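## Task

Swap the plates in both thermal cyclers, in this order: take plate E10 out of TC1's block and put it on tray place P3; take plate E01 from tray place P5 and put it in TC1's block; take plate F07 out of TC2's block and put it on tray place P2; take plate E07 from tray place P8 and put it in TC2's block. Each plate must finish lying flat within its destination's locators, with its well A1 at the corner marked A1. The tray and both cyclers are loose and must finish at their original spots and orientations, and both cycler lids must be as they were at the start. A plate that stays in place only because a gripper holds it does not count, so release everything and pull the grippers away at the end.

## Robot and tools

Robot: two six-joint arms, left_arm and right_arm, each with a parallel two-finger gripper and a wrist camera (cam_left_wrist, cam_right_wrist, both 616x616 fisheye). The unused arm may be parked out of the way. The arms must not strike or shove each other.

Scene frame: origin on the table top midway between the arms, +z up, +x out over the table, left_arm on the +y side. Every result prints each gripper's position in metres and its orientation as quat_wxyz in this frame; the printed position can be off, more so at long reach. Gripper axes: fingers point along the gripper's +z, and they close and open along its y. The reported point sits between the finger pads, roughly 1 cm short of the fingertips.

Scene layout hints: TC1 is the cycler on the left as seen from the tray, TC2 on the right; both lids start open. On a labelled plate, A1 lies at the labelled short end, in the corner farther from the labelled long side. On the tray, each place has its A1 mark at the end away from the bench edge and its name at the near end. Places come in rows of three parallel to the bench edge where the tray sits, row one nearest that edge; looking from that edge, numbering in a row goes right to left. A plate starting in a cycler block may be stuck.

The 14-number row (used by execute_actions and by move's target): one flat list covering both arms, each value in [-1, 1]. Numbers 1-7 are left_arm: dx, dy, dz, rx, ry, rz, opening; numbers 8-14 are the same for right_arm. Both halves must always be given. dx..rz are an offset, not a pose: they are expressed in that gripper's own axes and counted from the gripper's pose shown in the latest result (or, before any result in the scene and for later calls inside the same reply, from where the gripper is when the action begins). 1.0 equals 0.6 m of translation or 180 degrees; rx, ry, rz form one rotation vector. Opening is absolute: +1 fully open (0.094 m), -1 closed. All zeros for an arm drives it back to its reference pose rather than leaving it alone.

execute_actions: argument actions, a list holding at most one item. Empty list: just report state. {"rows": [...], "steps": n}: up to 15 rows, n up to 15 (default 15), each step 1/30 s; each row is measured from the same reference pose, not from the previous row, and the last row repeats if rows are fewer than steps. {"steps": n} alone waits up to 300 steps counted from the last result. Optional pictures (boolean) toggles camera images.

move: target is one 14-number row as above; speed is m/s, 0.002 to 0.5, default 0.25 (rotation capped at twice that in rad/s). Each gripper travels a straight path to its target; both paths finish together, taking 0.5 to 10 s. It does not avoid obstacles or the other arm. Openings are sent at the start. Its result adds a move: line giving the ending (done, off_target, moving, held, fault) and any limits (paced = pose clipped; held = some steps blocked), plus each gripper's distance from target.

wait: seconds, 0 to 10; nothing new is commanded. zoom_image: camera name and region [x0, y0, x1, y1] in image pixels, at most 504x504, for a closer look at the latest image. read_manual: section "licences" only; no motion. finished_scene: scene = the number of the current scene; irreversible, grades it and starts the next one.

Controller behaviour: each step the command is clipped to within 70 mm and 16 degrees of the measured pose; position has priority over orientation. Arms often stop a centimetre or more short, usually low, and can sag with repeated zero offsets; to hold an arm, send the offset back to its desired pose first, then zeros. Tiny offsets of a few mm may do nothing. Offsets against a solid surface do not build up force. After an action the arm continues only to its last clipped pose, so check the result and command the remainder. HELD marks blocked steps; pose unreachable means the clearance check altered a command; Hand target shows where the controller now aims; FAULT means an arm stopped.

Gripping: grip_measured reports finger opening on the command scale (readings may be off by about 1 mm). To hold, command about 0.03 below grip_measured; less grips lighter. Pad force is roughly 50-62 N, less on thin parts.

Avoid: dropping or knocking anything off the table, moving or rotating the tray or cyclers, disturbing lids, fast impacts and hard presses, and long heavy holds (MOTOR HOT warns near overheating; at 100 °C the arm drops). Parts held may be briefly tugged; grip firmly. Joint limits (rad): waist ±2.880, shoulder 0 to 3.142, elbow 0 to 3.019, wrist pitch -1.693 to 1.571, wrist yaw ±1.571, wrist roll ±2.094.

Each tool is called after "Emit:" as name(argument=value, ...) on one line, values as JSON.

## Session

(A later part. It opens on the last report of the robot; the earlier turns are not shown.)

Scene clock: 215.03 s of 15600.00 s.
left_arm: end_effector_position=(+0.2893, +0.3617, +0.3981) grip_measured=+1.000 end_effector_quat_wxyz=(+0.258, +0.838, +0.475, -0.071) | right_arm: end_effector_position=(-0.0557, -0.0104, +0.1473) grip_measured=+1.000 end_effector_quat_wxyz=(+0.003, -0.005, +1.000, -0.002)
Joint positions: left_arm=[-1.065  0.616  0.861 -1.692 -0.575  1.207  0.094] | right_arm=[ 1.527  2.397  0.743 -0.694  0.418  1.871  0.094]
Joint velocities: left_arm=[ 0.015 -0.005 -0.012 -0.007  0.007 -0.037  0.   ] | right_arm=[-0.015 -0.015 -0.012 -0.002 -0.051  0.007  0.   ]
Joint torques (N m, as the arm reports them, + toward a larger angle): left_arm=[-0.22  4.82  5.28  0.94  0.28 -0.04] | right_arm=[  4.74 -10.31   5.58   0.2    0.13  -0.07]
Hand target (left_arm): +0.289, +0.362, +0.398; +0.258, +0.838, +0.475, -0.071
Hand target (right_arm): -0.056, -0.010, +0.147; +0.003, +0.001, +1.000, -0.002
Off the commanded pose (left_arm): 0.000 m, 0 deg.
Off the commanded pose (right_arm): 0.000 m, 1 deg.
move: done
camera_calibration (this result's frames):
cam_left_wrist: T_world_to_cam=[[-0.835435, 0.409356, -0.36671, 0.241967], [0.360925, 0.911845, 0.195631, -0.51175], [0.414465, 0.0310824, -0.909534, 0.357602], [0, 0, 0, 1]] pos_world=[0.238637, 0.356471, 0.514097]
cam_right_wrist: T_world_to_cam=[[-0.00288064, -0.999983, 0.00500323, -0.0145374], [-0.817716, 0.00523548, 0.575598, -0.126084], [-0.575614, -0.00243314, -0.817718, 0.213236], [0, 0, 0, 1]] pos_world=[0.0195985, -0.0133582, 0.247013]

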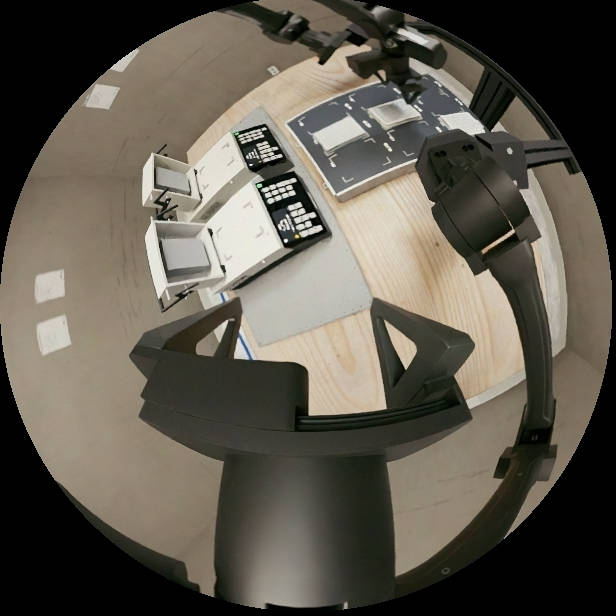

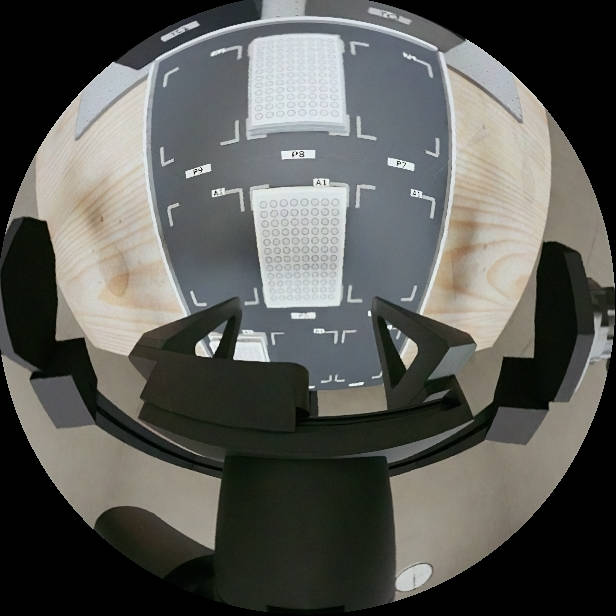

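Emit:
move(target=[0,0,0,0,0,0,1,-0.02,0.007,0.085,0,0,0,1], speed=0.08)

Scene clock: 216.83 s of 15600.00 s.
left_arm: end_effector_position=(+0.2893, +0.3617, +0.3981) grip_measured=+1.000 end_effector_quat_wxyz=(+0.258, +0.838, +0.475, -0.071) | right_arm: end_effector_position=(-0.0441, -0.0001, +0.1034) grip_measured=+1.000 end_effector_quat_wxyz=(+0.006, -0.002, +1.000, +0.006)
Joint positions: left_arm=[-1.065  0.616  0.861 -1.692 -0.575  1.207  0.094] | right_arm=[ 1.407  2.488  0.726 -0.525  0.509  1.771  0.094]
Joint velocities: left_arm=[-0.005  0.005  0.002 -0.002  0.007  0.037  0.   ] | right_arm=[-0.005 -0.005  0.002 -0.037 -0.037  0.007  0.   ]
Joint torques (N m, as the arm reports them, + toward a larger angle): left_arm=[ 0.14  4.76  5.17  0.96  0.27 -0.05] | right_arm=[ 4.38 -9.98  3.47  0.81  0.24 -0.21]
Hand target (left_arm): +0.289, +0.362, +0.398; +0.258, +0.838, +0.475, -0.071
Hand target (right_arm): -0.043, -0.007, +0.096; +0.003, -0.005, +1.000, -0.002
Off the commanded pose (left_arm): 0.000 m, 0 deg.
Off the commanded pose (right_arm): 0.009 m, 1 deg.
move: done
camera_calibration (this result's frames):
cam_left_wrist: T_world_to_cam=[[-0.835435, 0.409356, -0.36671, 0.241967], [0.360925, 0.911845, 0.195631, -0.51175], [0.414465, 0.0310824, -0.909534, 0.357602], [0, 0, 0, 1]] pos_world=[0.238637, 0.356471, 0.514097]
cam_right_wrist: T_world_to_cam=[[-0.00867498, -0.999888, -0.0121555, -0.00240463], [-0.82066, 0.000173364, 0.571417, -0.0911084], [-0.571351, 0.0149326, -0.82057, 0.1845], [0, 0, 0, 1]] pos_world=[0.0306245, -0.00514363, 0.203427]

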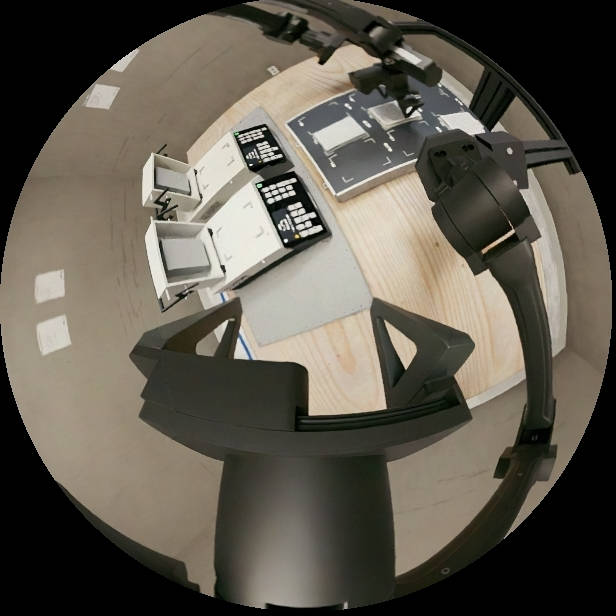

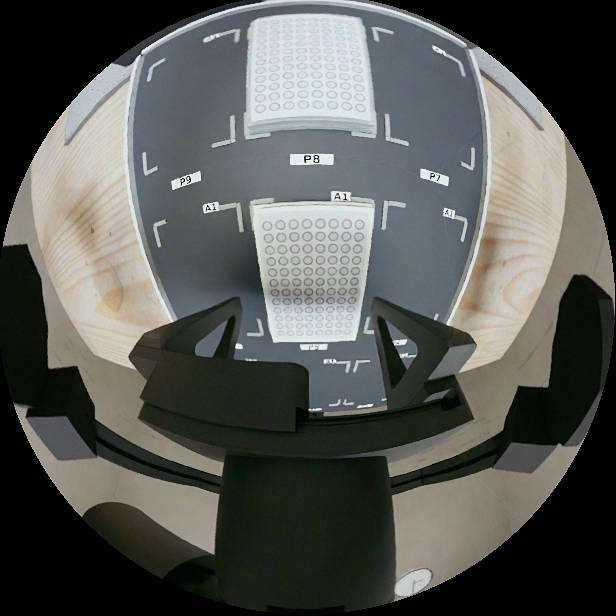

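Now needs −y ~6mm; compensate drift.

Emit:
move(target=[0,0,0,0,0,0,1,0,-0.025,0.025,0,0,0,1], speed=0.04)

Scene clock: 218.40 s of 15600.00 s.
left_arm: end_effector_position=(+0.2893, +0.3617, +0.3981) grip_measured=+1.000 end_effector_quat_wxyz=(+0.258, +0.838, +0.475, -0.071) | right_arm: end_effector_position=(-0.0446, -0.0072, +0.0969) grip_measured=+1.000 end_effector_quat_wxyz=(+0.008, -0.000, +1.000, +0.017)
Joint positions: left_arm=[-1.065  0.616  0.861 -1.692 -0.575  1.207  0.094] | right_arm=[ 1.407  2.49   0.69  -0.464  0.518  1.763  0.094]
Joint velocities: left_arm=[-0.015 -0.005 -0.007  0.022 -0.007  0.007  0.   ] | right_arm=[-0.015 -0.005 -0.012  0.002 -0.051 -0.007  0.   ]
Joint torques (N m, as the arm reports them, + toward a larger angle): left_arm=[-0.63  4.44  5.27  0.96  0.26  0.  ] | right_arm=[ 3.99 -9.44  3.35  0.87  0.22 -0.21]
Hand target (left_arm): +0.289, +0.362, +0.398; +0.258, +0.838, +0.475, -0.071
Hand target (right_arm): -0.044, -0.015, +0.089; +0.006, -0.002, +1.000, +0.006
Off the commanded pose (left_arm): 0.000 m, 0 deg.
Off the commanded pose (right_arm): 0.012 m, 1 deg.
move: off_target (right_arm)
camera_calibration (this result's frames):
cam_left_wrist: T_world_to_cam=[[-0.835435, 0.409356, -0.36671, 0.241967], [0.360925, 0.911845, 0.195631, -0.51175], [0.414465, 0.0310824, -0.909534, 0.357602], [0, 0, 0, 1]] pos_world=[0.238637, 0.356471, 0.514097]
cam_right_wrist: T_world_to_cam=[[-0.0123655, -0.999361, -0.0335283, -0.00771467], [-0.823287, -0.00885447, 0.567556, -0.0876518], [-0.567491, 0.0346215, -0.822652, 0.179536], [0, 0, 0, 1]] pos_world=[0.0296272, -0.0147017, 0.197185]

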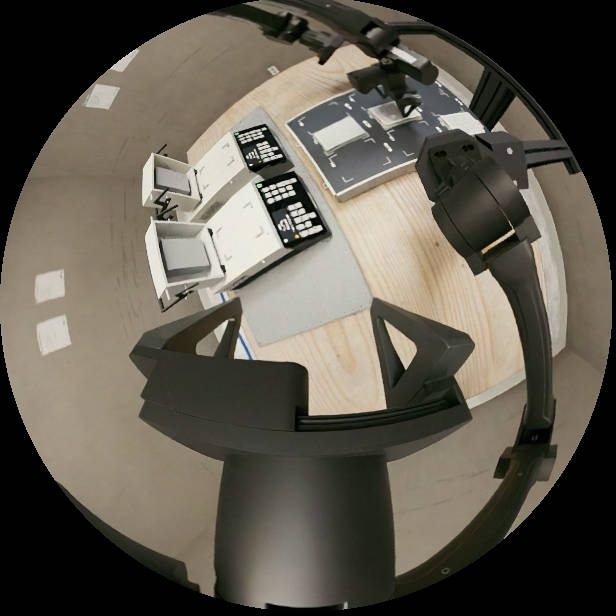

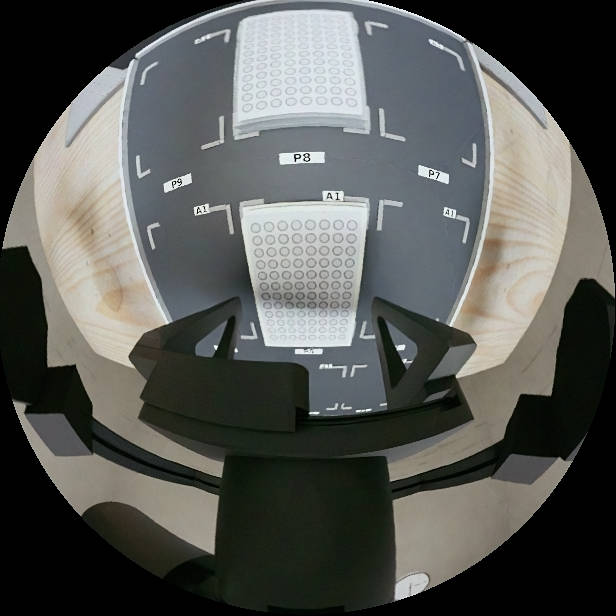

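Emit:
move(target=[0,0,0,0,0,0,1,0,-0.012,0.05,0.01,0,0,1], speed=0.04)

Scene clock: 223.03 s of 15600.00 s.
left_arm: end_effector_position=(+0.2893, +0.3617, +0.3981) grip_measured=+1.000 end_effector_quat_wxyz=(+0.258, +0.838, +0.475, -0.071) | right_arm: end_effector_position=(-0.0445, -0.0095, +0.0734) grip_measured=+1.000 end_effector_quat_wxyz=(+0.012, -0.000, +1.000, +0.009)
Joint positions: left_arm=[-1.065  0.616  0.861 -1.692 -0.575  1.207  0.094] | right_arm=[ 1.36   2.555  0.69  -0.398  0.552  1.731  0.094]
Joint velocities: left_arm=[ 0.005 -0.005  0.007 -0.007 -0.007  0.007  0.   ] | right_arm=[ 0.005 -0.005  0.012  0.012 -0.022 -0.051  0.   ]
Joint torques (N m, as the arm reports them, + toward a larger angle): left_arm=[-0.58  4.92  5.19  0.9   0.28 -0.03] | right_arm=[ 3.77 -9.64  3.18  0.83  0.25 -0.23]
Hand target (left_arm): +0.289, +0.362, +0.398; +0.258, +0.838, +0.475, -0.071
Hand target (right_arm): -0.044, -0.014, +0.067; +0.008, +0.000, +1.000, +0.001
Off the commanded pose (left_arm): 0.000 m, 0 deg.
Off the commanded pose (right_arm): 0.008 m, 1 deg.
After step 90, 0.57 s passed at rest.
move: done
camera_calibration (this result's frames):
cam_left_wrist: T_world_to_cam=[[-0.835435, 0.409356, -0.36671, 0.241967], [0.360925, 0.911845, 0.195631, -0.51175], [0.414465, 0.0310824, -0.909534, 0.357602], [0, 0, 0, 1]] pos_world=[0.238637, 0.356471, 0.514097]
cam_right_wrist: T_world_to_cam=[[-0.0123083, -0.999774, -0.0173069, -0.0120195], [-0.82766, 0.000474105, 0.56123, -0.0738839], [-0.561095, 0.021232, -0.827479, 0.160842], [0, 0, 0, 1]] pos_world=[0.028949, -0.0153968, 0.174351]

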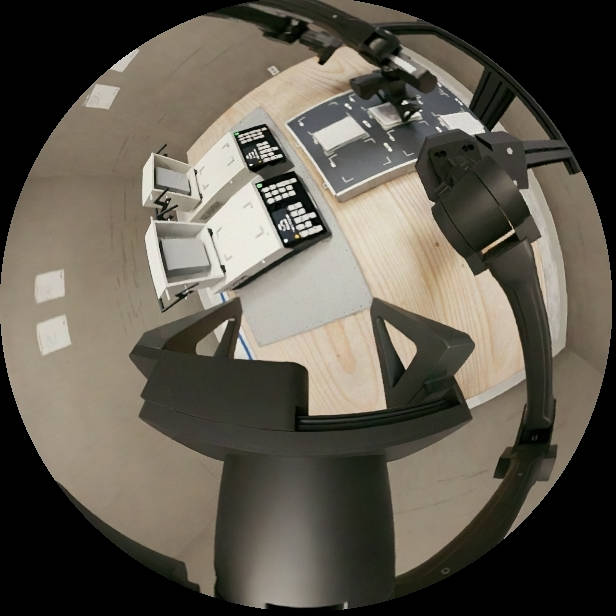

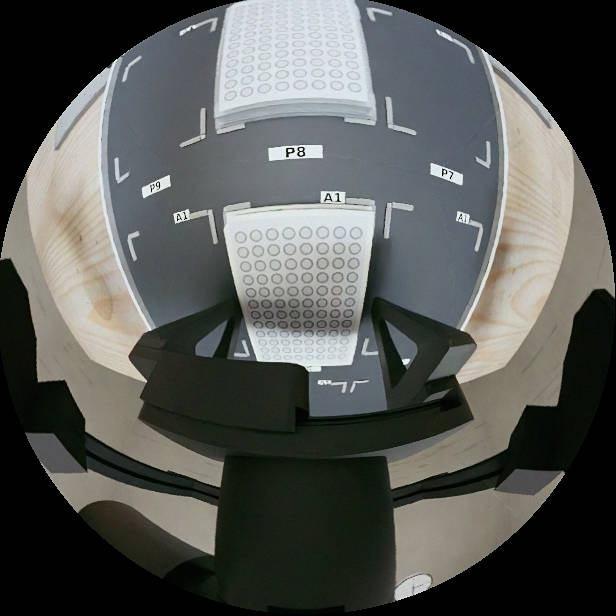

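Emit:
move(target=[0,0,0,0,0,0,1,0,0,0,0,0,0,0.62])

Emit:
move(target=[0,0,0,0,0,0,1,0,0,-0.3,0,0,0,0.62], speed=0.1)

Emit:
move(target=[0,0,0,0,0,0,1,-0.4,0.1,0,0,0,-0.5,0.62], speed=0.15)

Scene clock: 224.57 s of 15600.00 s.
left_arm: end_effector_position=(+0.2893, +0.3617, +0.3981) grip_measured=+1.000 end_effector_quat_wxyz=(+0.258, +0.838, +0.475, -0.071) | right_arm: end_effector_position=(-0.0445, -0.0057, +0.0744) grip_measured=+0.716 end_effector_quat_wxyz=(+0.012, +0.002, +1.000, +0.013)
Joint positions: left_arm=[-1.065  0.616  0.861 -1.692 -0.575  1.207  0.094] | right_arm=[ 1.36   2.554  0.694 -0.393  0.553  1.729  0.081]
Joint velocities: left_arm=[-0.005 -0.005 -0.017  0.002  0.037  0.007  0.   ] | right_arm=[ 0.005 -0.005  0.002  0.002 -0.037 -0.022  0.   ]
Joint torques (N m, as the arm reports them, + toward a larger angle): left_arm=[-0.15  5.01  5.29  0.87  0.27 -0.04] | right_arm=[  5.6  -10.5    3.17   0.01   0.14  -0.12]
Hand target (left_arm): +0.289, +0.362, +0.398; +0.258, +0.838, +0.475, -0.071
Hand target (right_arm): -0.045, -0.010, +0.073; +0.012, -0.000, +1.000, +0.009
Off the commanded pose (left_arm): 0.000 m, 0 deg.
Off the commanded pose (right_arm): 0.004 m, 1 deg.
move: done
camera_calibration (this result's frames):
cam_left_wrist: T_world_to_cam=[[-0.835435, 0.409356, -0.36671, 0.241967], [0.360925, 0.911845, 0.195631, -0.51175], [0.414465, 0.0310824, -0.909534, 0.357602], [0, 0, 0, 1]] pos_world=[0.238637, 0.356471, 0.514097]
cam_right_wrist: T_world_to_cam=[[-0.0155981, -0.999538, -0.0260871, -0.00769655], [-0.827056, -0.00176429, 0.562116, -0.0744954], [-0.561902, 0.0303434, -0.826647, 0.161579], [0, 0, 0, 1]] pos_world=[0.0290598, -0.0127273, 0.175243]

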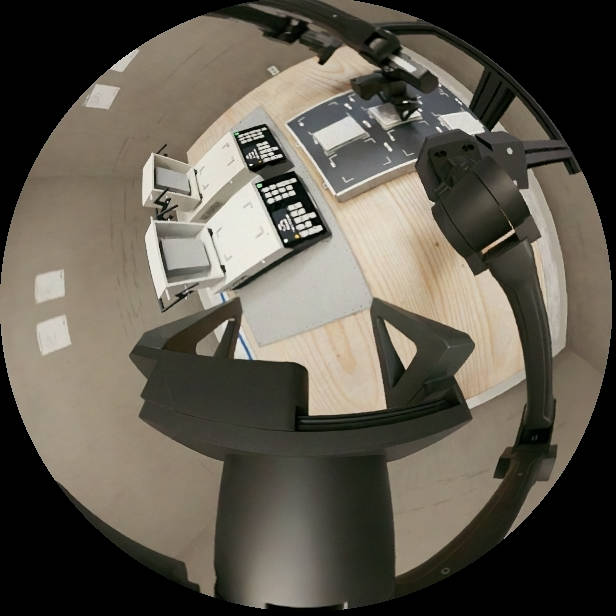

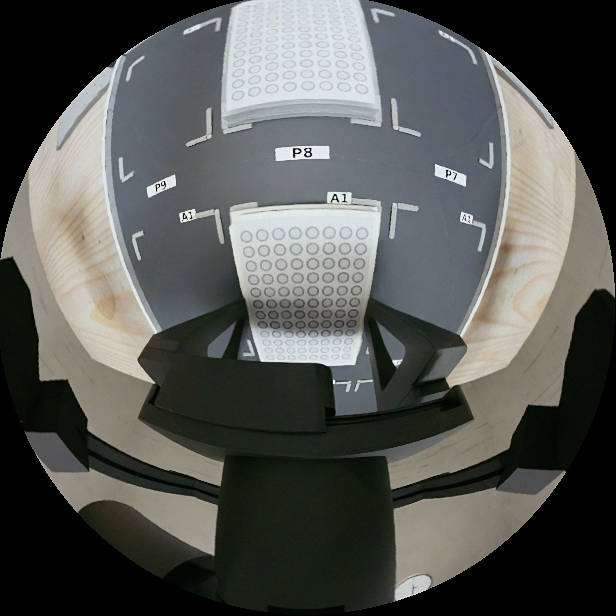

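Scene clock: 226.77 s of 15600.00 s.
left_arm: end_effector_position=(+0.2893, +0.3617, +0.3981) grip_measured=+1.000 end_effector_quat_wxyz=(+0.258, +0.838, +0.475, -0.071) | right_arm: end_effector_position=(-0.0431, -0.0307, +0.2381) grip_measured=+0.716 end_effector_quat_wxyz=(+0.016, -0.006, +1.000, -0.009)
Joint positions: left_arm=[-1.065  0.616  0.861 -1.692 -0.575  1.207  0.094] | right_arm=[ 1.638  2.177  0.791 -1.017  0.358  1.962  0.081]
Joint velocities: left_arm=[-0.005  0.005 -0.007  0.007 -0.007 -0.007  0.   ] | right_arm=[-0.015 -0.015 -0.017  0.017 -0.066 -0.037 -0.   ]
Joint torques (N m, as the arm reports them, + toward a larger angle): left_arm=[-0.09  5.29  5.2   0.92  0.26 -0.05] | right_arm=[ 5.58 -9.1  11.1  -0.51  0.04 -0.05]
Hand target (left_arm): +0.289, +0.362, +0.398; +0.258, +0.838, +0.475, -0.071
Hand target (right_arm): -0.049, -0.012, +0.256; +0.012, +0.002, +1.000, +0.013
Off the commanded pose (left_arm): 0.000 m, 0 deg.
Off the commanded pose (right_arm): 0.026 m, 3 deg.
move: off_target (right_arm)
camera_calibration (this result's frames):
cam_left_wrist: T_world_to_cam=[[-0.835435, 0.409356, -0.36671, 0.241967], [0.360925, 0.911845, 0.195631, -0.51175], [0.414465, 0.0310824, -0.909534, 0.357602], [0, 0, 0, 1]] pos_world=[0.238637, 0.356471, 0.514097]
cam_right_wrist: T_world_to_cam=[[-0.00206905, -0.999832, 0.0181891, -0.0382948], [-0.83256, 0.0117979, 0.553809, -0.16324], [-0.553931, -0.0139977, -0.832445, 0.298797], [0, 0, 0, 1]] pos_world=[0.0295264, -0.0321801, 0.339832]

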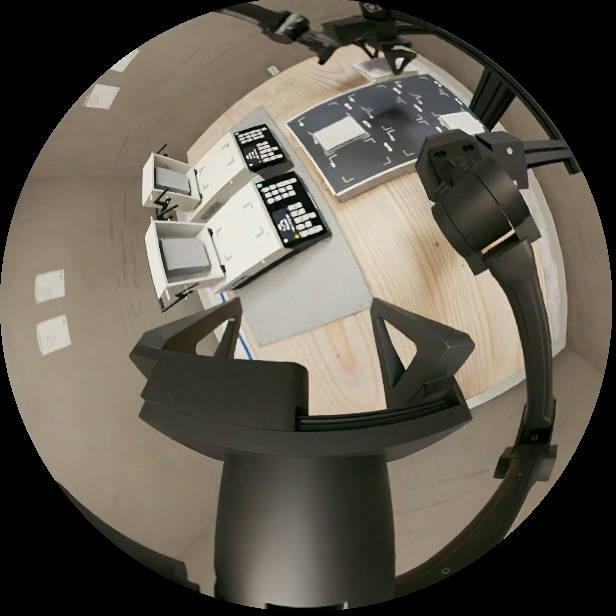

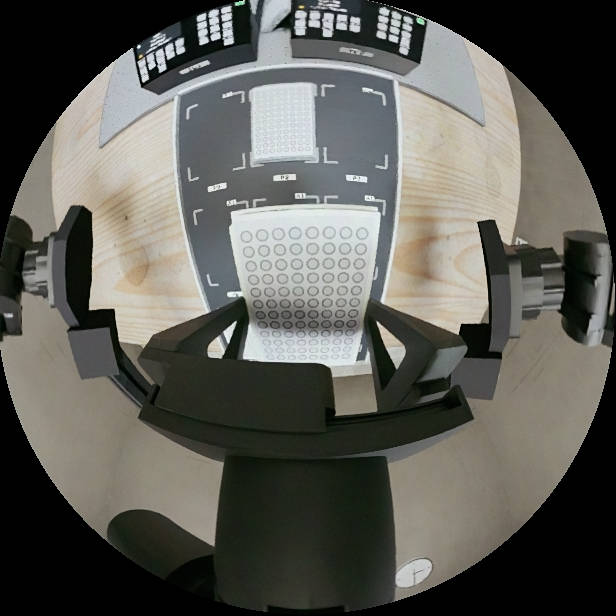

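Scene clock: 232.50 s of 15600.00 s.
left_arm: end_effector_position=(+0.2893, +0.3617, +0.3981) grip_measured=+1.000 end_effector_quat_wxyz=(+0.258, +0.838, +0.475, -0.071) | right_arm: end_effector_position=(+0.1797, +0.0173, +0.2367) grip_measured=+0.716 end_effector_quat_wxyz=(+0.001, -0.723, +0.691, -0.028)
Joint positions: left_arm=[-1.065  0.616  0.861 -1.692 -0.575  1.207  0.094] | right_arm=[ 1.074  2.007  0.971 -1.122  0.74  -0.131  0.081]
Joint velocities: left_arm=[-0.024 -0.005 -0.007 -0.007 -0.037  0.007  0.   ] | right_arm=[ 0.005 -0.005  0.007  0.012 -0.037 -0.037 -0.001]
Joint torques (N m, as the arm reports them, + toward a larger angle): left_arm=[-0.03  5.07  5.18  1.09  0.24 -0.07] | right_arm=[  7.19 -10.04   9.98  -0.35   0.13  -0.2 ]
Hand target (left_arm): +0.289, +0.362, +0.398; +0.258, +0.838, +0.475, -0.071
Hand target (right_arm): +0.199, +0.027, +0.245; -0.006, +0.711, -0.703, +0.017
Off the commanded pose (left_arm): 0.000 m, 0 deg.
Off the commanded pose (right_arm): 0.024 m, 2 deg.
move: off_target (right_arm)
camera_calibration (this result's frames):
cam_left_wrist: T_world_to_cam=[[-0.835435, 0.409356, -0.36671, 0.241967], [0.360925, 0.911845, 0.195631, -0.51175], [0.414465, 0.0310824, -0.909534, 0.357602], [0, 0, 0, 1]] pos_world=[0.238637, 0.356471, 0.514097]
cam_right_wrist: T_world_to_cam=[[0.998617, 0.0330014, 0.0409273, -0.192942], [0.00107546, -0.791114, 0.611667, -0.127154], [0.0525641, -0.610778, -0.790056, 0.313014], [0, 0, 0, 1]] pos_world=[0.176358, 0.0969561, 0.332971]

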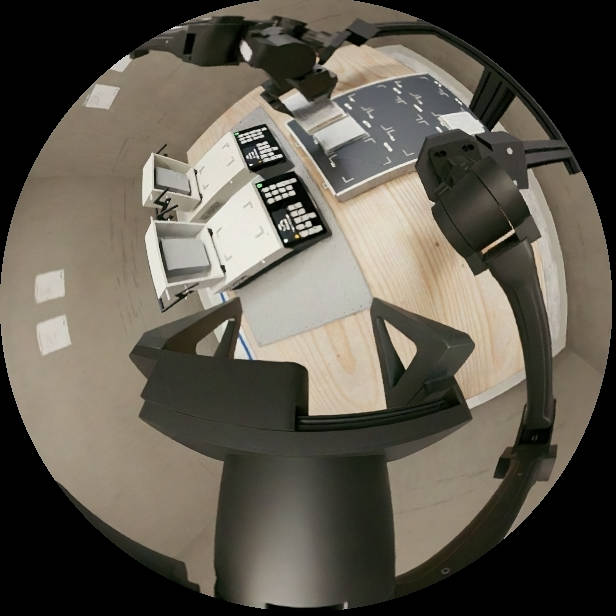

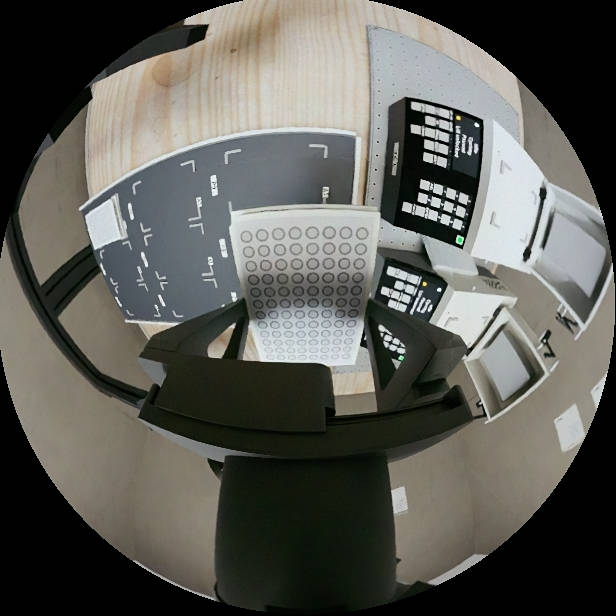

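Emit:
move(target=[0,0,0,0,0,0,1,-0.21,-0.48,-0.02,0,0,-0.49,0.62], speed=0.15)

Scene clock: 238.83 s of 15600.00 s.
left_arm: end_effector_position=(+0.2893, +0.3617, +0.3981) grip_measured=+1.000 end_effector_quat_wxyz=(+0.258, +0.838, +0.475, -0.071) | right_arm: end_effector_position=(+0.4440, +0.1517, +0.2662) grip_measured=+0.715 end_effector_quat_wxyz=(+0.014, +0.999, +0.018, +0.027)
Joint positions: left_arm=[-1.065  0.616  0.861 -1.692 -0.575  1.207  0.094] | right_arm=[ 0.81   2.323  1.874 -1.444  0.867 -2.047  0.081]
Joint velocities: left_arm=[-0.024  0.005 -0.017 -0.002 -0.095 -0.007  0.   ] | right_arm=[-0.015  0.015  0.007 -0.002  0.066 -0.037  0.   ]
Joint torques (N m, as the arm reports them, + toward a larger angle): left_arm=[-0.49  5.03  5.33  1.03  0.27 -0.04] | right_arm=[ 13.03 -13.73  10.16  -0.36   0.1   -0.24]
Hand target (left_arm): +0.289, +0.362, +0.398; +0.258, +0.838, +0.475, -0.071
Hand target (right_arm): +0.462, +0.150, +0.255; +0.018, +1.000, +0.007, +0.021
Off the commanded pose (left_arm): 0.000 m, 0 deg.
Off the commanded pose (right_arm): 0.021 m, 2 deg.
move: off_target (right_arm)
camera_calibration (this result's frames):
cam_left_wrist: T_world_to_cam=[[-0.835435, 0.409356, -0.36671, 0.241967], [0.360925, 0.911845, 0.195631, -0.51175], [0.414465, 0.0310824, -0.909534, 0.357602], [0, 0, 0, 1]] pos_world=[0.238637, 0.356471, 0.514097]
cam_right_wrist: T_world_to_cam=[[-0.0223254, 0.99935, -0.0283016, -0.137372], [0.781093, 0.0351051, 0.623427, -0.513881], [0.624015, -0.00818795, -0.781369, 0.0570754], [0, 0, 0, 1]] pos_world=[0.362706, 0.15579, 0.361076]

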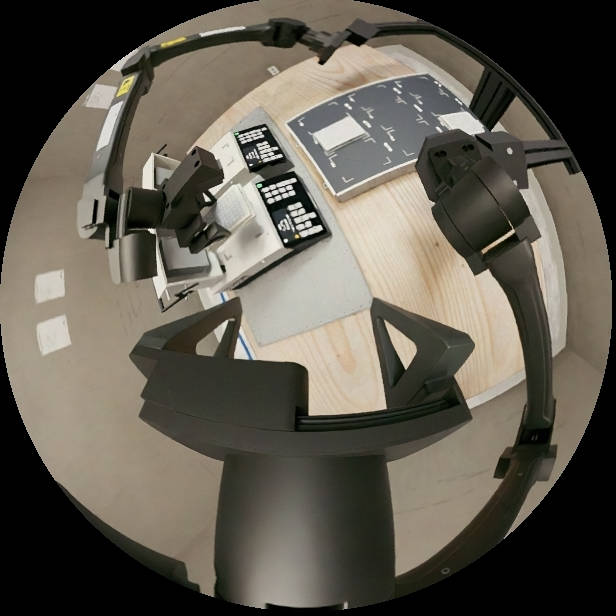

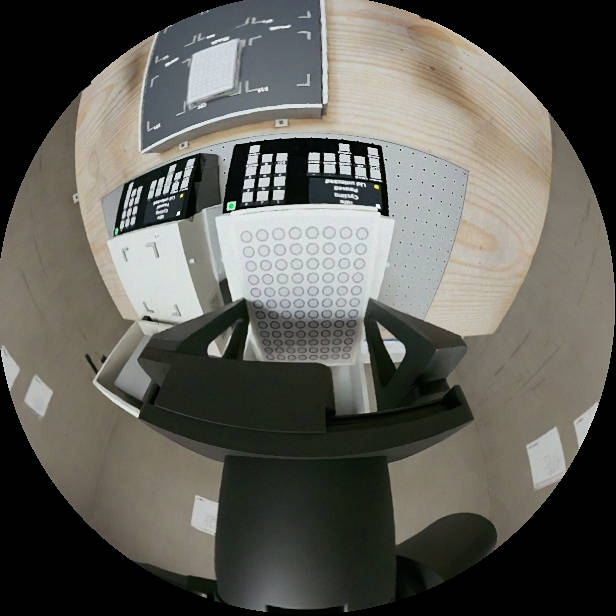

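Emit:
move(target=[0,0,0,0,0,0,1,0.095,0.01,0.11,0,-0.015,0.005,0.62], speed=0.06)

Scene clock: 241.17 s of 15600.00 s.
left_arm: end_effector_position=(+0.2893, +0.3617, +0.3981) grip_measured=+1.000 end_effector_quat_wxyz=(+0.258, +0.838, +0.475, -0.071) | right_arm: end_effector_position=(+0.4876, +0.1473, +0.2155) grip_measured=+0.715 end_effector_quat_wxyz=(+0.031, +1.000, +0.001, +0.002)
Joint positions: left_arm=[-1.065  0.616  0.861 -1.692 -0.575  1.207  0.094] | right_arm=[ 0.708  2.398  1.993 -1.456  0.87  -2.103  0.081]
Joint velocities: left_arm=[-0.015 -0.005 -0.012 -0.012  0.022  0.007  0.   ] | right_arm=[-0.005 -0.005 -0.002  0.012 -0.022  0.022 -0.001]
Joint torques (N m, as the arm reports them, + toward a larger angle): left_arm=[-0.54  4.64  5.31  0.94  0.3  -0.03] | right_arm=[ 14.75 -13.92   9.78  -0.5    0.09  -0.23]
Hand target (left_arm): +0.289, +0.362, +0.398; +0.258, +0.838, +0.475, -0.071
Hand target (right_arm): +0.504, +0.144, +0.204; +0.034, +0.999, -0.009, -0.002
Off the commanded pose (left_arm): 0.000 m, 0 deg.
Off the commanded pose (right_arm): 0.021 m, 2 deg.
joint sent to its limit (right arm) — the command would take joint 6 (wrist roll) past its lower limit, so that joint was sent only as far as its limit.
move: off_target (right_arm)
camera_calibration (this result's frames):
cam_left_wrist: T_world_to_cam=[[-0.835435, 0.409356, -0.36671, 0.241967], [0.360925, 0.911845, 0.195631, -0.51175], [0.414465, 0.0310824, -0.909534, 0.357602], [0, 0, 0, 1]] pos_world=[0.238637, 0.356471, 0.514097]
cam_right_wrist: T_world_to_cam=[[0.0104973, 0.99807, -0.0612023, -0.14216], [0.811001, 0.0273065, 0.584407, -0.521267], [0.58495, -0.0557698, -0.809149, 0.0222142], [0, 0, 0, 1]] pos_world=[0.411246, 0.157358, 0.313906]

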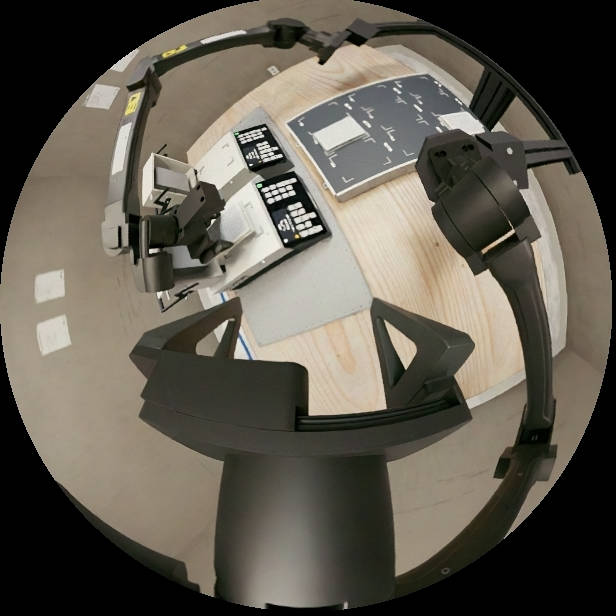

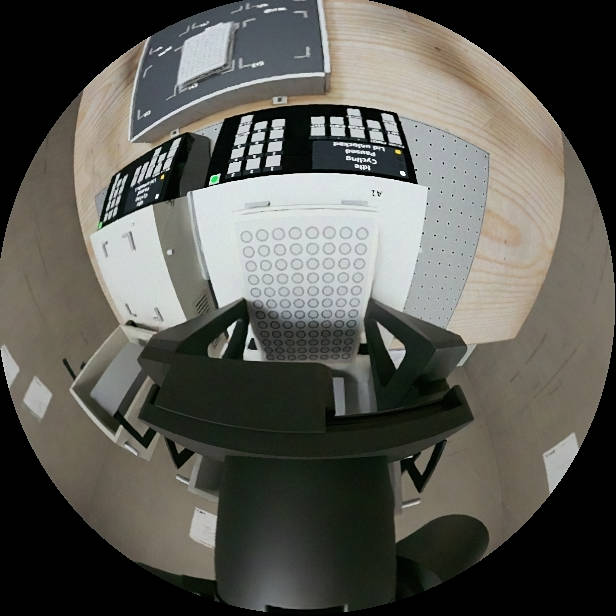

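Emit:
move(target=[0,0,0,0,0,0,1,0.02,0.0,0.06,0,0,0,0.62], speed=0.04)

Scene clock: 243.50 s of 15600.00 s.
left_arm: end_effector_position=(+0.2893, +0.3617, +0.3981) grip_measured=+1.000 end_effector_quat_wxyz=(+0.258, +0.838, +0.475, -0.071) | right_arm: end_effector_position=(+0.4873, +0.1480, +0.1970) grip_measured=+0.715 end_effector_quat_wxyz=(+0.042, +0.999, -0.000, +0.003)
Joint positions: left_arm=[-1.065  0.616  0.861 -1.692 -0.575  1.207  0.094] | right_arm=[ 0.691  2.421  1.993 -1.443  0.887 -2.103  0.081]
Joint velocities: left_arm=[-0.015 -0.005  0.012 -0.002 -0.066  0.007  0.   ] | right_arm=[-0.024 -0.015 -0.007 -0.012 -0.051 -0.022  0.   ]
Joint torques (N m, as the arm reports them, + toward a larger angle): left_arm=[-0.12  4.88  5.27  1.    0.27 -0.02] | right_arm=[ 14.6  -14.14   7.8    0.39   0.13  -0.23]
Hand target (left_arm): +0.289, +0.362, +0.398; +0.258, +0.838, +0.475, -0.071
Hand target (right_arm): +0.499, +0.144, +0.180; +0.046, +0.999, -0.012, -0.002
Off the commanded pose (left_arm): 0.000 m, 0 deg.
Off the commanded pose (right_arm): 0.022 m, 1 deg.
joint sent to its limit (right arm) — the command would take joint 6 (wrist roll) past its lower limit, so that joint was sent only as far as its limit.
move: off_target (right_arm)
camera_calibration (this result's frames):
cam_left_wrist: T_world_to_cam=[[-0.835435, 0.409356, -0.36671, 0.241967], [0.360925, 0.911845, 0.195631, -0.51175], [0.414465, 0.0310824, -0.909534, 0.357602], [0, 0, 0, 1]] pos_world=[0.238637, 0.356471, 0.514097]
cam_right_wrist: T_world_to_cam=[[0.0137002, 0.99637, -0.084022, -0.140767], [0.810391, 0.0381591, 0.584646, -0.511521], [0.585729, -0.0761004, -0.806926, 0.00970357], [0, 0, 0, 1]] pos_world=[0.410777, 0.160513, 0.295061]

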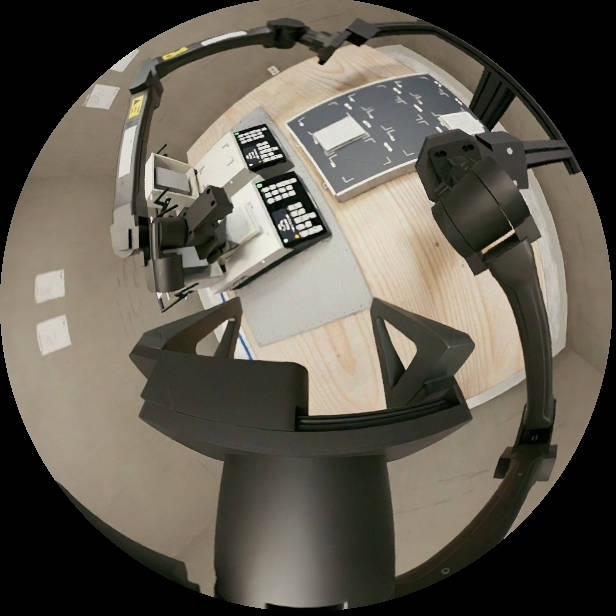

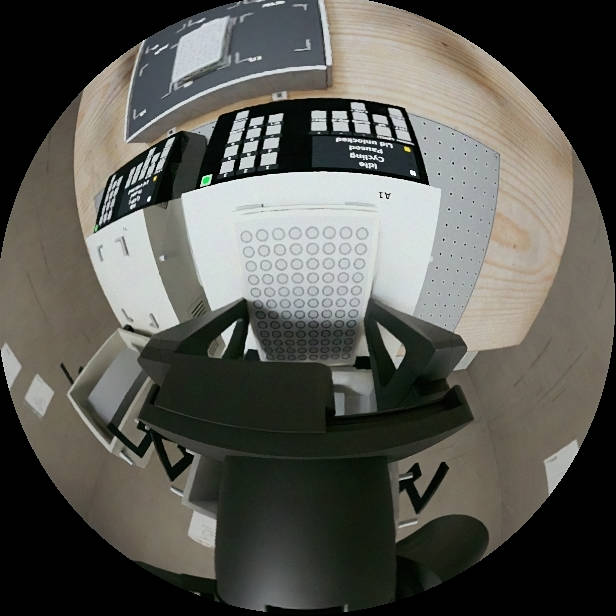

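Emit:
move(target=[0,0,0,0,0,0,1,0.035,0.0,0.045,0,0,0,0.62], speed=0.03)

Emit:
zoom_image(camera="cam_right_wrist", region=[180,150,440,410])

Scene clock: 245.90 s of 15600.00 s.
left_arm: end_effector_position=(+0.2893, +0.3617, +0.3981) grip_measured=+1.000 end_effector_quat_wxyz=(+0.258, +0.838, +0.475, -0.071) | right_arm: end_effector_position=(+0.4910, +0.1512, +0.1880) grip_measured=+0.715 end_effector_quat_wxyz=(+0.050, +0.999, -0.001, +0.007)
Joint positions: left_arm=[-1.065  0.616  0.861 -1.692 -0.575  1.207  0.094] | right_arm=[ 0.682  2.445  2.018 -1.446  0.904 -2.104  0.081]
Joint velocities: left_arm=[ 0.015 -0.005  0.002 -0.027 -0.037 -0.066  0.   ] | right_arm=[-0.015 -0.015 -0.012 -0.002  0.007  0.022 -0.001]
Joint torques (N m, as the arm reports them, + toward a larger angle): left_arm=[-0.49  4.99  5.28  0.86  0.24 -0.04] | right_arm=[ 14.12 -14.14   9.41  -0.61   0.13  -0.22]
Hand target (left_arm): +0.289, +0.362, +0.398; +0.258, +0.838, +0.475, -0.071
Hand target (right_arm): +0.507, +0.144, +0.170; +0.056, +0.998, -0.013, -0.001
Off the commanded pose (left_arm): 0.000 m, 0 deg.
Off the commanded pose (right_arm): 0.026 m, 1 deg.
joint sent to its limit (right arm) — the command would take joint 6 (wrist roll) past its lower limit, so that joint was sent only as far as its limit.
move: off_target (right_arm)
camera_calibration (this result's frames):
cam_left_wrist: T_world_to_cam=[[-0.835435, 0.409356, -0.36671, 0.241967], [0.360925, 0.911845, 0.195631, -0.51175], [0.414465, 0.0310824, -0.909534, 0.357602], [0, 0, 0, 1]] pos_world=[0.238637, 0.356471, 0.514097]
cam_right_wrist: T_world_to_cam=[[0.015161, 0.995058, -0.0981359, -0.142686], [0.80591, 0.0459336, 0.590253, -0.509468], [0.591843, -0.0880376, -0.801231, -0.00174922], [0, 0, 0, 1]] pos_world=[0.413784, 0.165229, 0.285311]

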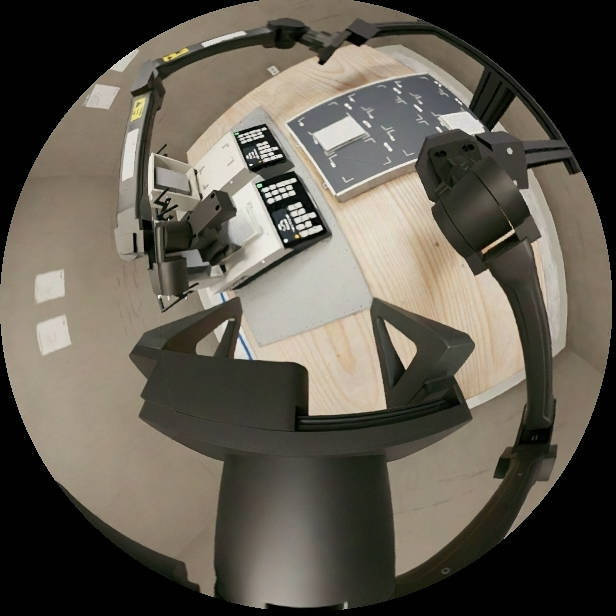

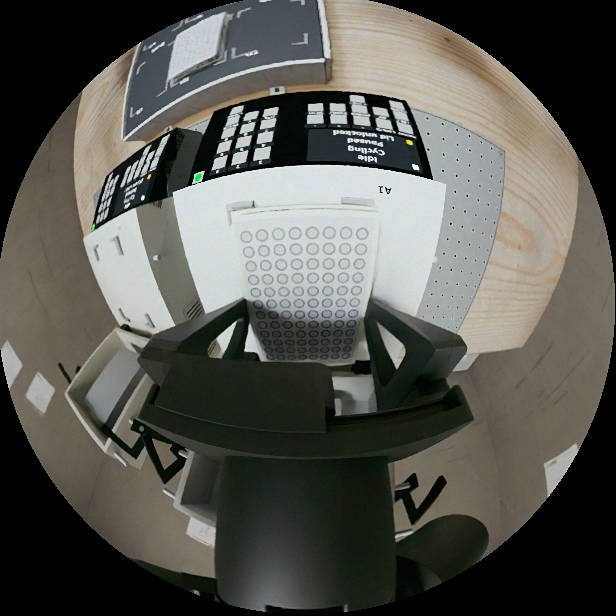

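Region (180, 150, 440, 410) of cam_right_wrist's 616x616 image, scaled by 1.938, with more detail than that image has.

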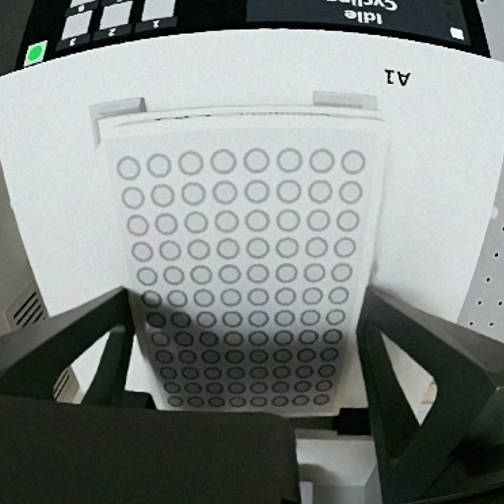

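Need −y ~4mm.

Emit:
move(target=[0,0,0,0,0,0,1,0.025,0.02,0.04,0,0,0,0.62], speed=0.03)

Emit:
zoom_image(camera="cam_right_wrist", region=[180,150,440,410])

Scene clock: 248.80 s of 15600.00 s.
left_arm: end_effector_position=(+0.2893, +0.3617, +0.3981) grip_measured=+1.000 end_effector_quat_wxyz=(+0.258, +0.838, +0.475, -0.071) | right_arm: end_effector_position=(+0.4919, +0.1507, +0.1881) grip_measured=+0.715 end_effector_quat_wxyz=(+0.051, +0.999, +0.000, +0.009)
Joint positions: left_arm=[-1.065  0.616  0.861 -1.692 -0.575  1.207  0.094] | right_arm=[ 0.682  2.445  2.018 -1.446  0.91  -2.106  0.081]
Joint velocities: left_arm=[-0.015 -0.005 -0.002 -0.017  0.066 -0.037  0.   ] | right_arm=[-0.005  0.005  0.002 -0.007 -0.051  0.022 -0.001]
Joint torques (N m, as the arm reports them, + toward a larger angle): left_arm=[-0.38  4.96  5.26  0.92  0.27 -0.03] | right_arm=[ 13.77 -15.31   6.49   0.15   0.43  -0.2 ]
Hand target (left_arm): +0.289, +0.362, +0.398; +0.258, +0.838, +0.475, -0.071
Hand target (right_arm): +0.505, +0.136, +0.166; +0.063, +0.998, -0.012, +0.002
Off the commanded pose (left_arm): 0.000 m, 0 deg.
Off the commanded pose (right_arm): 0.030 m, 0 deg.
joint sent to its limit (right arm) — the command would take joint 6 (wrist roll) past its lower limit, so that joint was sent only as far as its limit.
move: off_target (right_arm)
camera_calibration (this result's frames):
cam_left_wrist: T_world_to_cam=[[-0.835435, 0.409356, -0.36671, 0.241967], [0.360925, 0.911845, 0.195631, -0.51175], [0.414465, 0.0310824, -0.909534, 0.357602], [0, 0, 0, 1]] pos_world=[0.238637, 0.356471, 0.514097]
cam_right_wrist: T_world_to_cam=[[0.0132993, 0.994778, -0.101194, -0.140631], [0.802815, 0.0497072, 0.594153, -0.509991], [0.59608, -0.0891417, -0.797961, -0.00480789], [0, 0, 0, 1]] pos_world=[0.414164, 0.164818, 0.284945]

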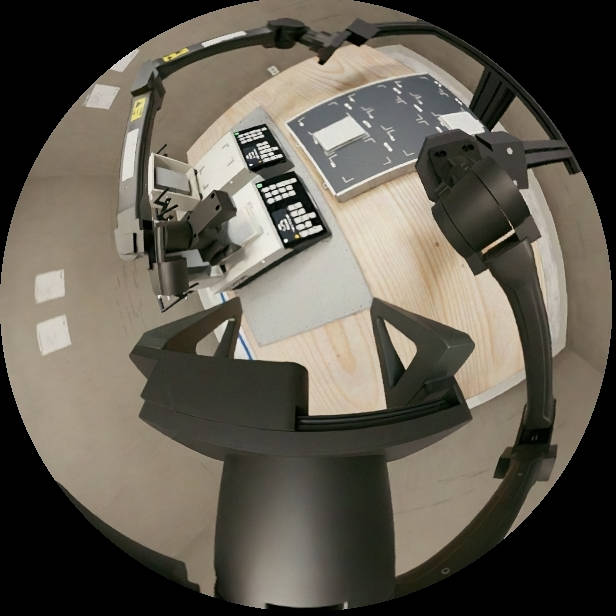

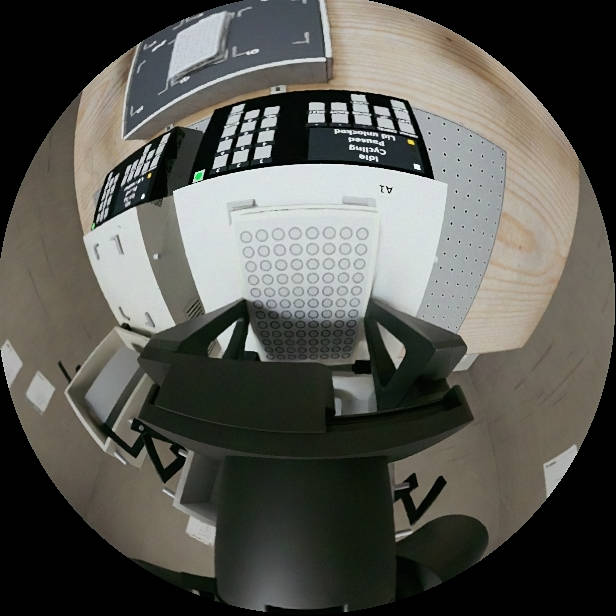

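Region (180, 150, 440, 410) of cam_right_wrist's 616x616 image, scaled by 1.938, with more detail than that image has.

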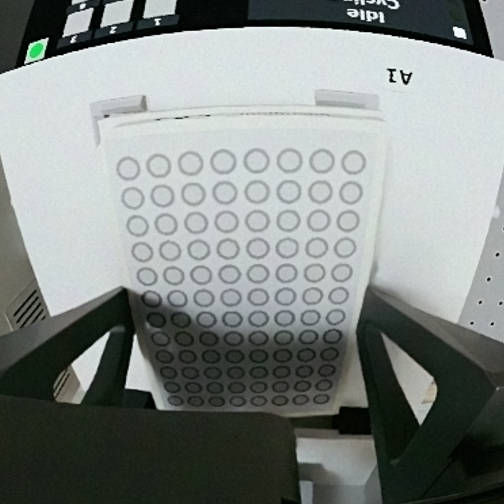

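Emit:
move(target=[0,0,0,0,0,0,1,0.02,0.045,0.01,0,0,0,0.62], speed=0.03)

Emit:
zoom_image(camera="cam_right_wrist", region=[180,150,440,410])

Scene clock: 251.80 s of 15600.00 s.
left_arm: end_effector_position=(+0.2893, +0.3617, +0.3981) grip_measured=+1.000 end_effector_quat_wxyz=(+0.258, +0.838, +0.475, -0.071) | right_arm: end_effector_position=(+0.4955, +0.1382, +0.1961) grip_measured=+0.715 end_effector_quat_wxyz=(+0.052, +0.999, -0.001, +0.014)
Joint positions: left_arm=[-1.065  0.616  0.861 -1.692 -0.575  1.207  0.094] | right_arm=[ 0.682  2.409  1.985 -1.446  0.918 -2.106  0.081]
Joint velocities: left_arm=[-0.024 -0.005 -0.017 -0.007 -0.066 -0.051  0.   ] | right_arm=[-0.005  0.015 -0.002 -0.012 -0.022 -0.007 -0.   ]
Joint torques (N m, as the arm reports them, + toward a larger angle): left_arm=[-0.56  5.09  5.24  1.01  0.29 -0.01] | right_arm=[ 15.25 -16.69   5.08  -0.12   0.13  -0.2 ]
Hand target (left_arm): +0.289, +0.362, +0.398; +0.258, +0.838, +0.475, -0.071
Hand target (right_arm): +0.503, +0.123, +0.185; +0.060, +0.998, -0.007, +0.006
Off the commanded pose (left_arm): 0.000 m, 0 deg.
Off the commanded pose (right_arm): 0.020 m, 1 deg.
joint sent to its limit (right arm) — the command would take joint 6 (wrist roll) past its lower limit, so that joint was sent only as far as its limit.
move: off_target (right_arm)
camera_calibration (this result's frames):
cam_left_wrist: T_world_to_cam=[[-0.835435, 0.409356, -0.36671, 0.241967], [0.360925, 0.911845, 0.195631, -0.51175], [0.414465, 0.0310824, -0.909534, 0.357602], [0, 0, 0, 1]] pos_world=[0.238637, 0.356471, 0.514097]
cam_right_wrist: T_world_to_cam=[[0.0163635, 0.994518, -0.103278, -0.128505], [0.79774, 0.0492848, 0.600984, -0.51575], [0.60278, -0.0922231, -0.79256, -0.00561865], [0, 0, 0, 1]] pos_world=[0.416924, 0.152701, 0.292233]

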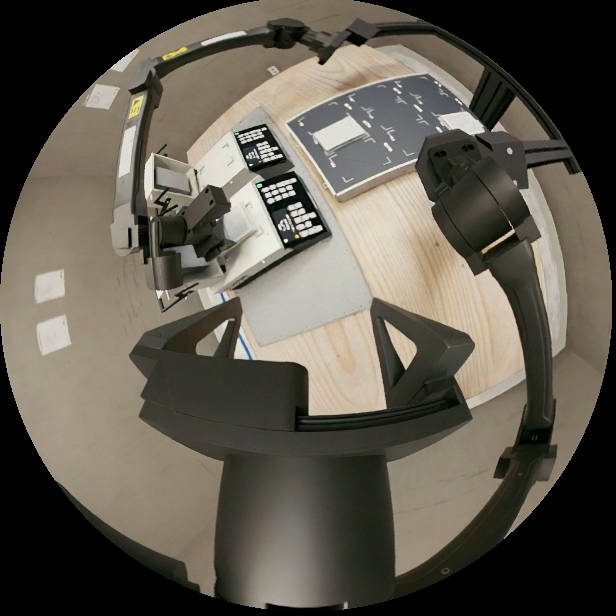

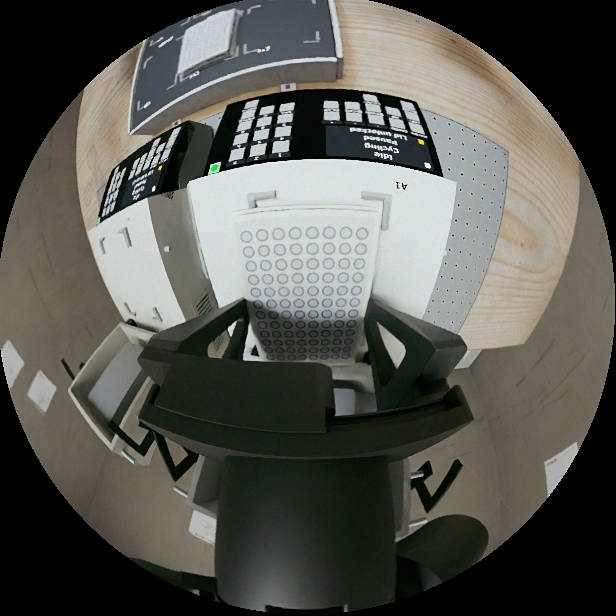

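Region (180, 150, 440, 410) of cam_right_wrist's 616x616 image, scaled by 1.938, with more detail than that image has.

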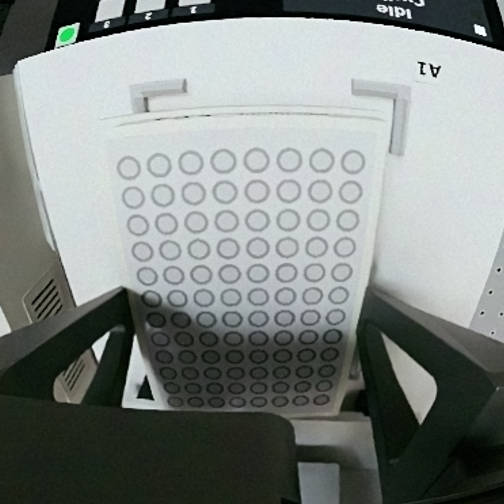

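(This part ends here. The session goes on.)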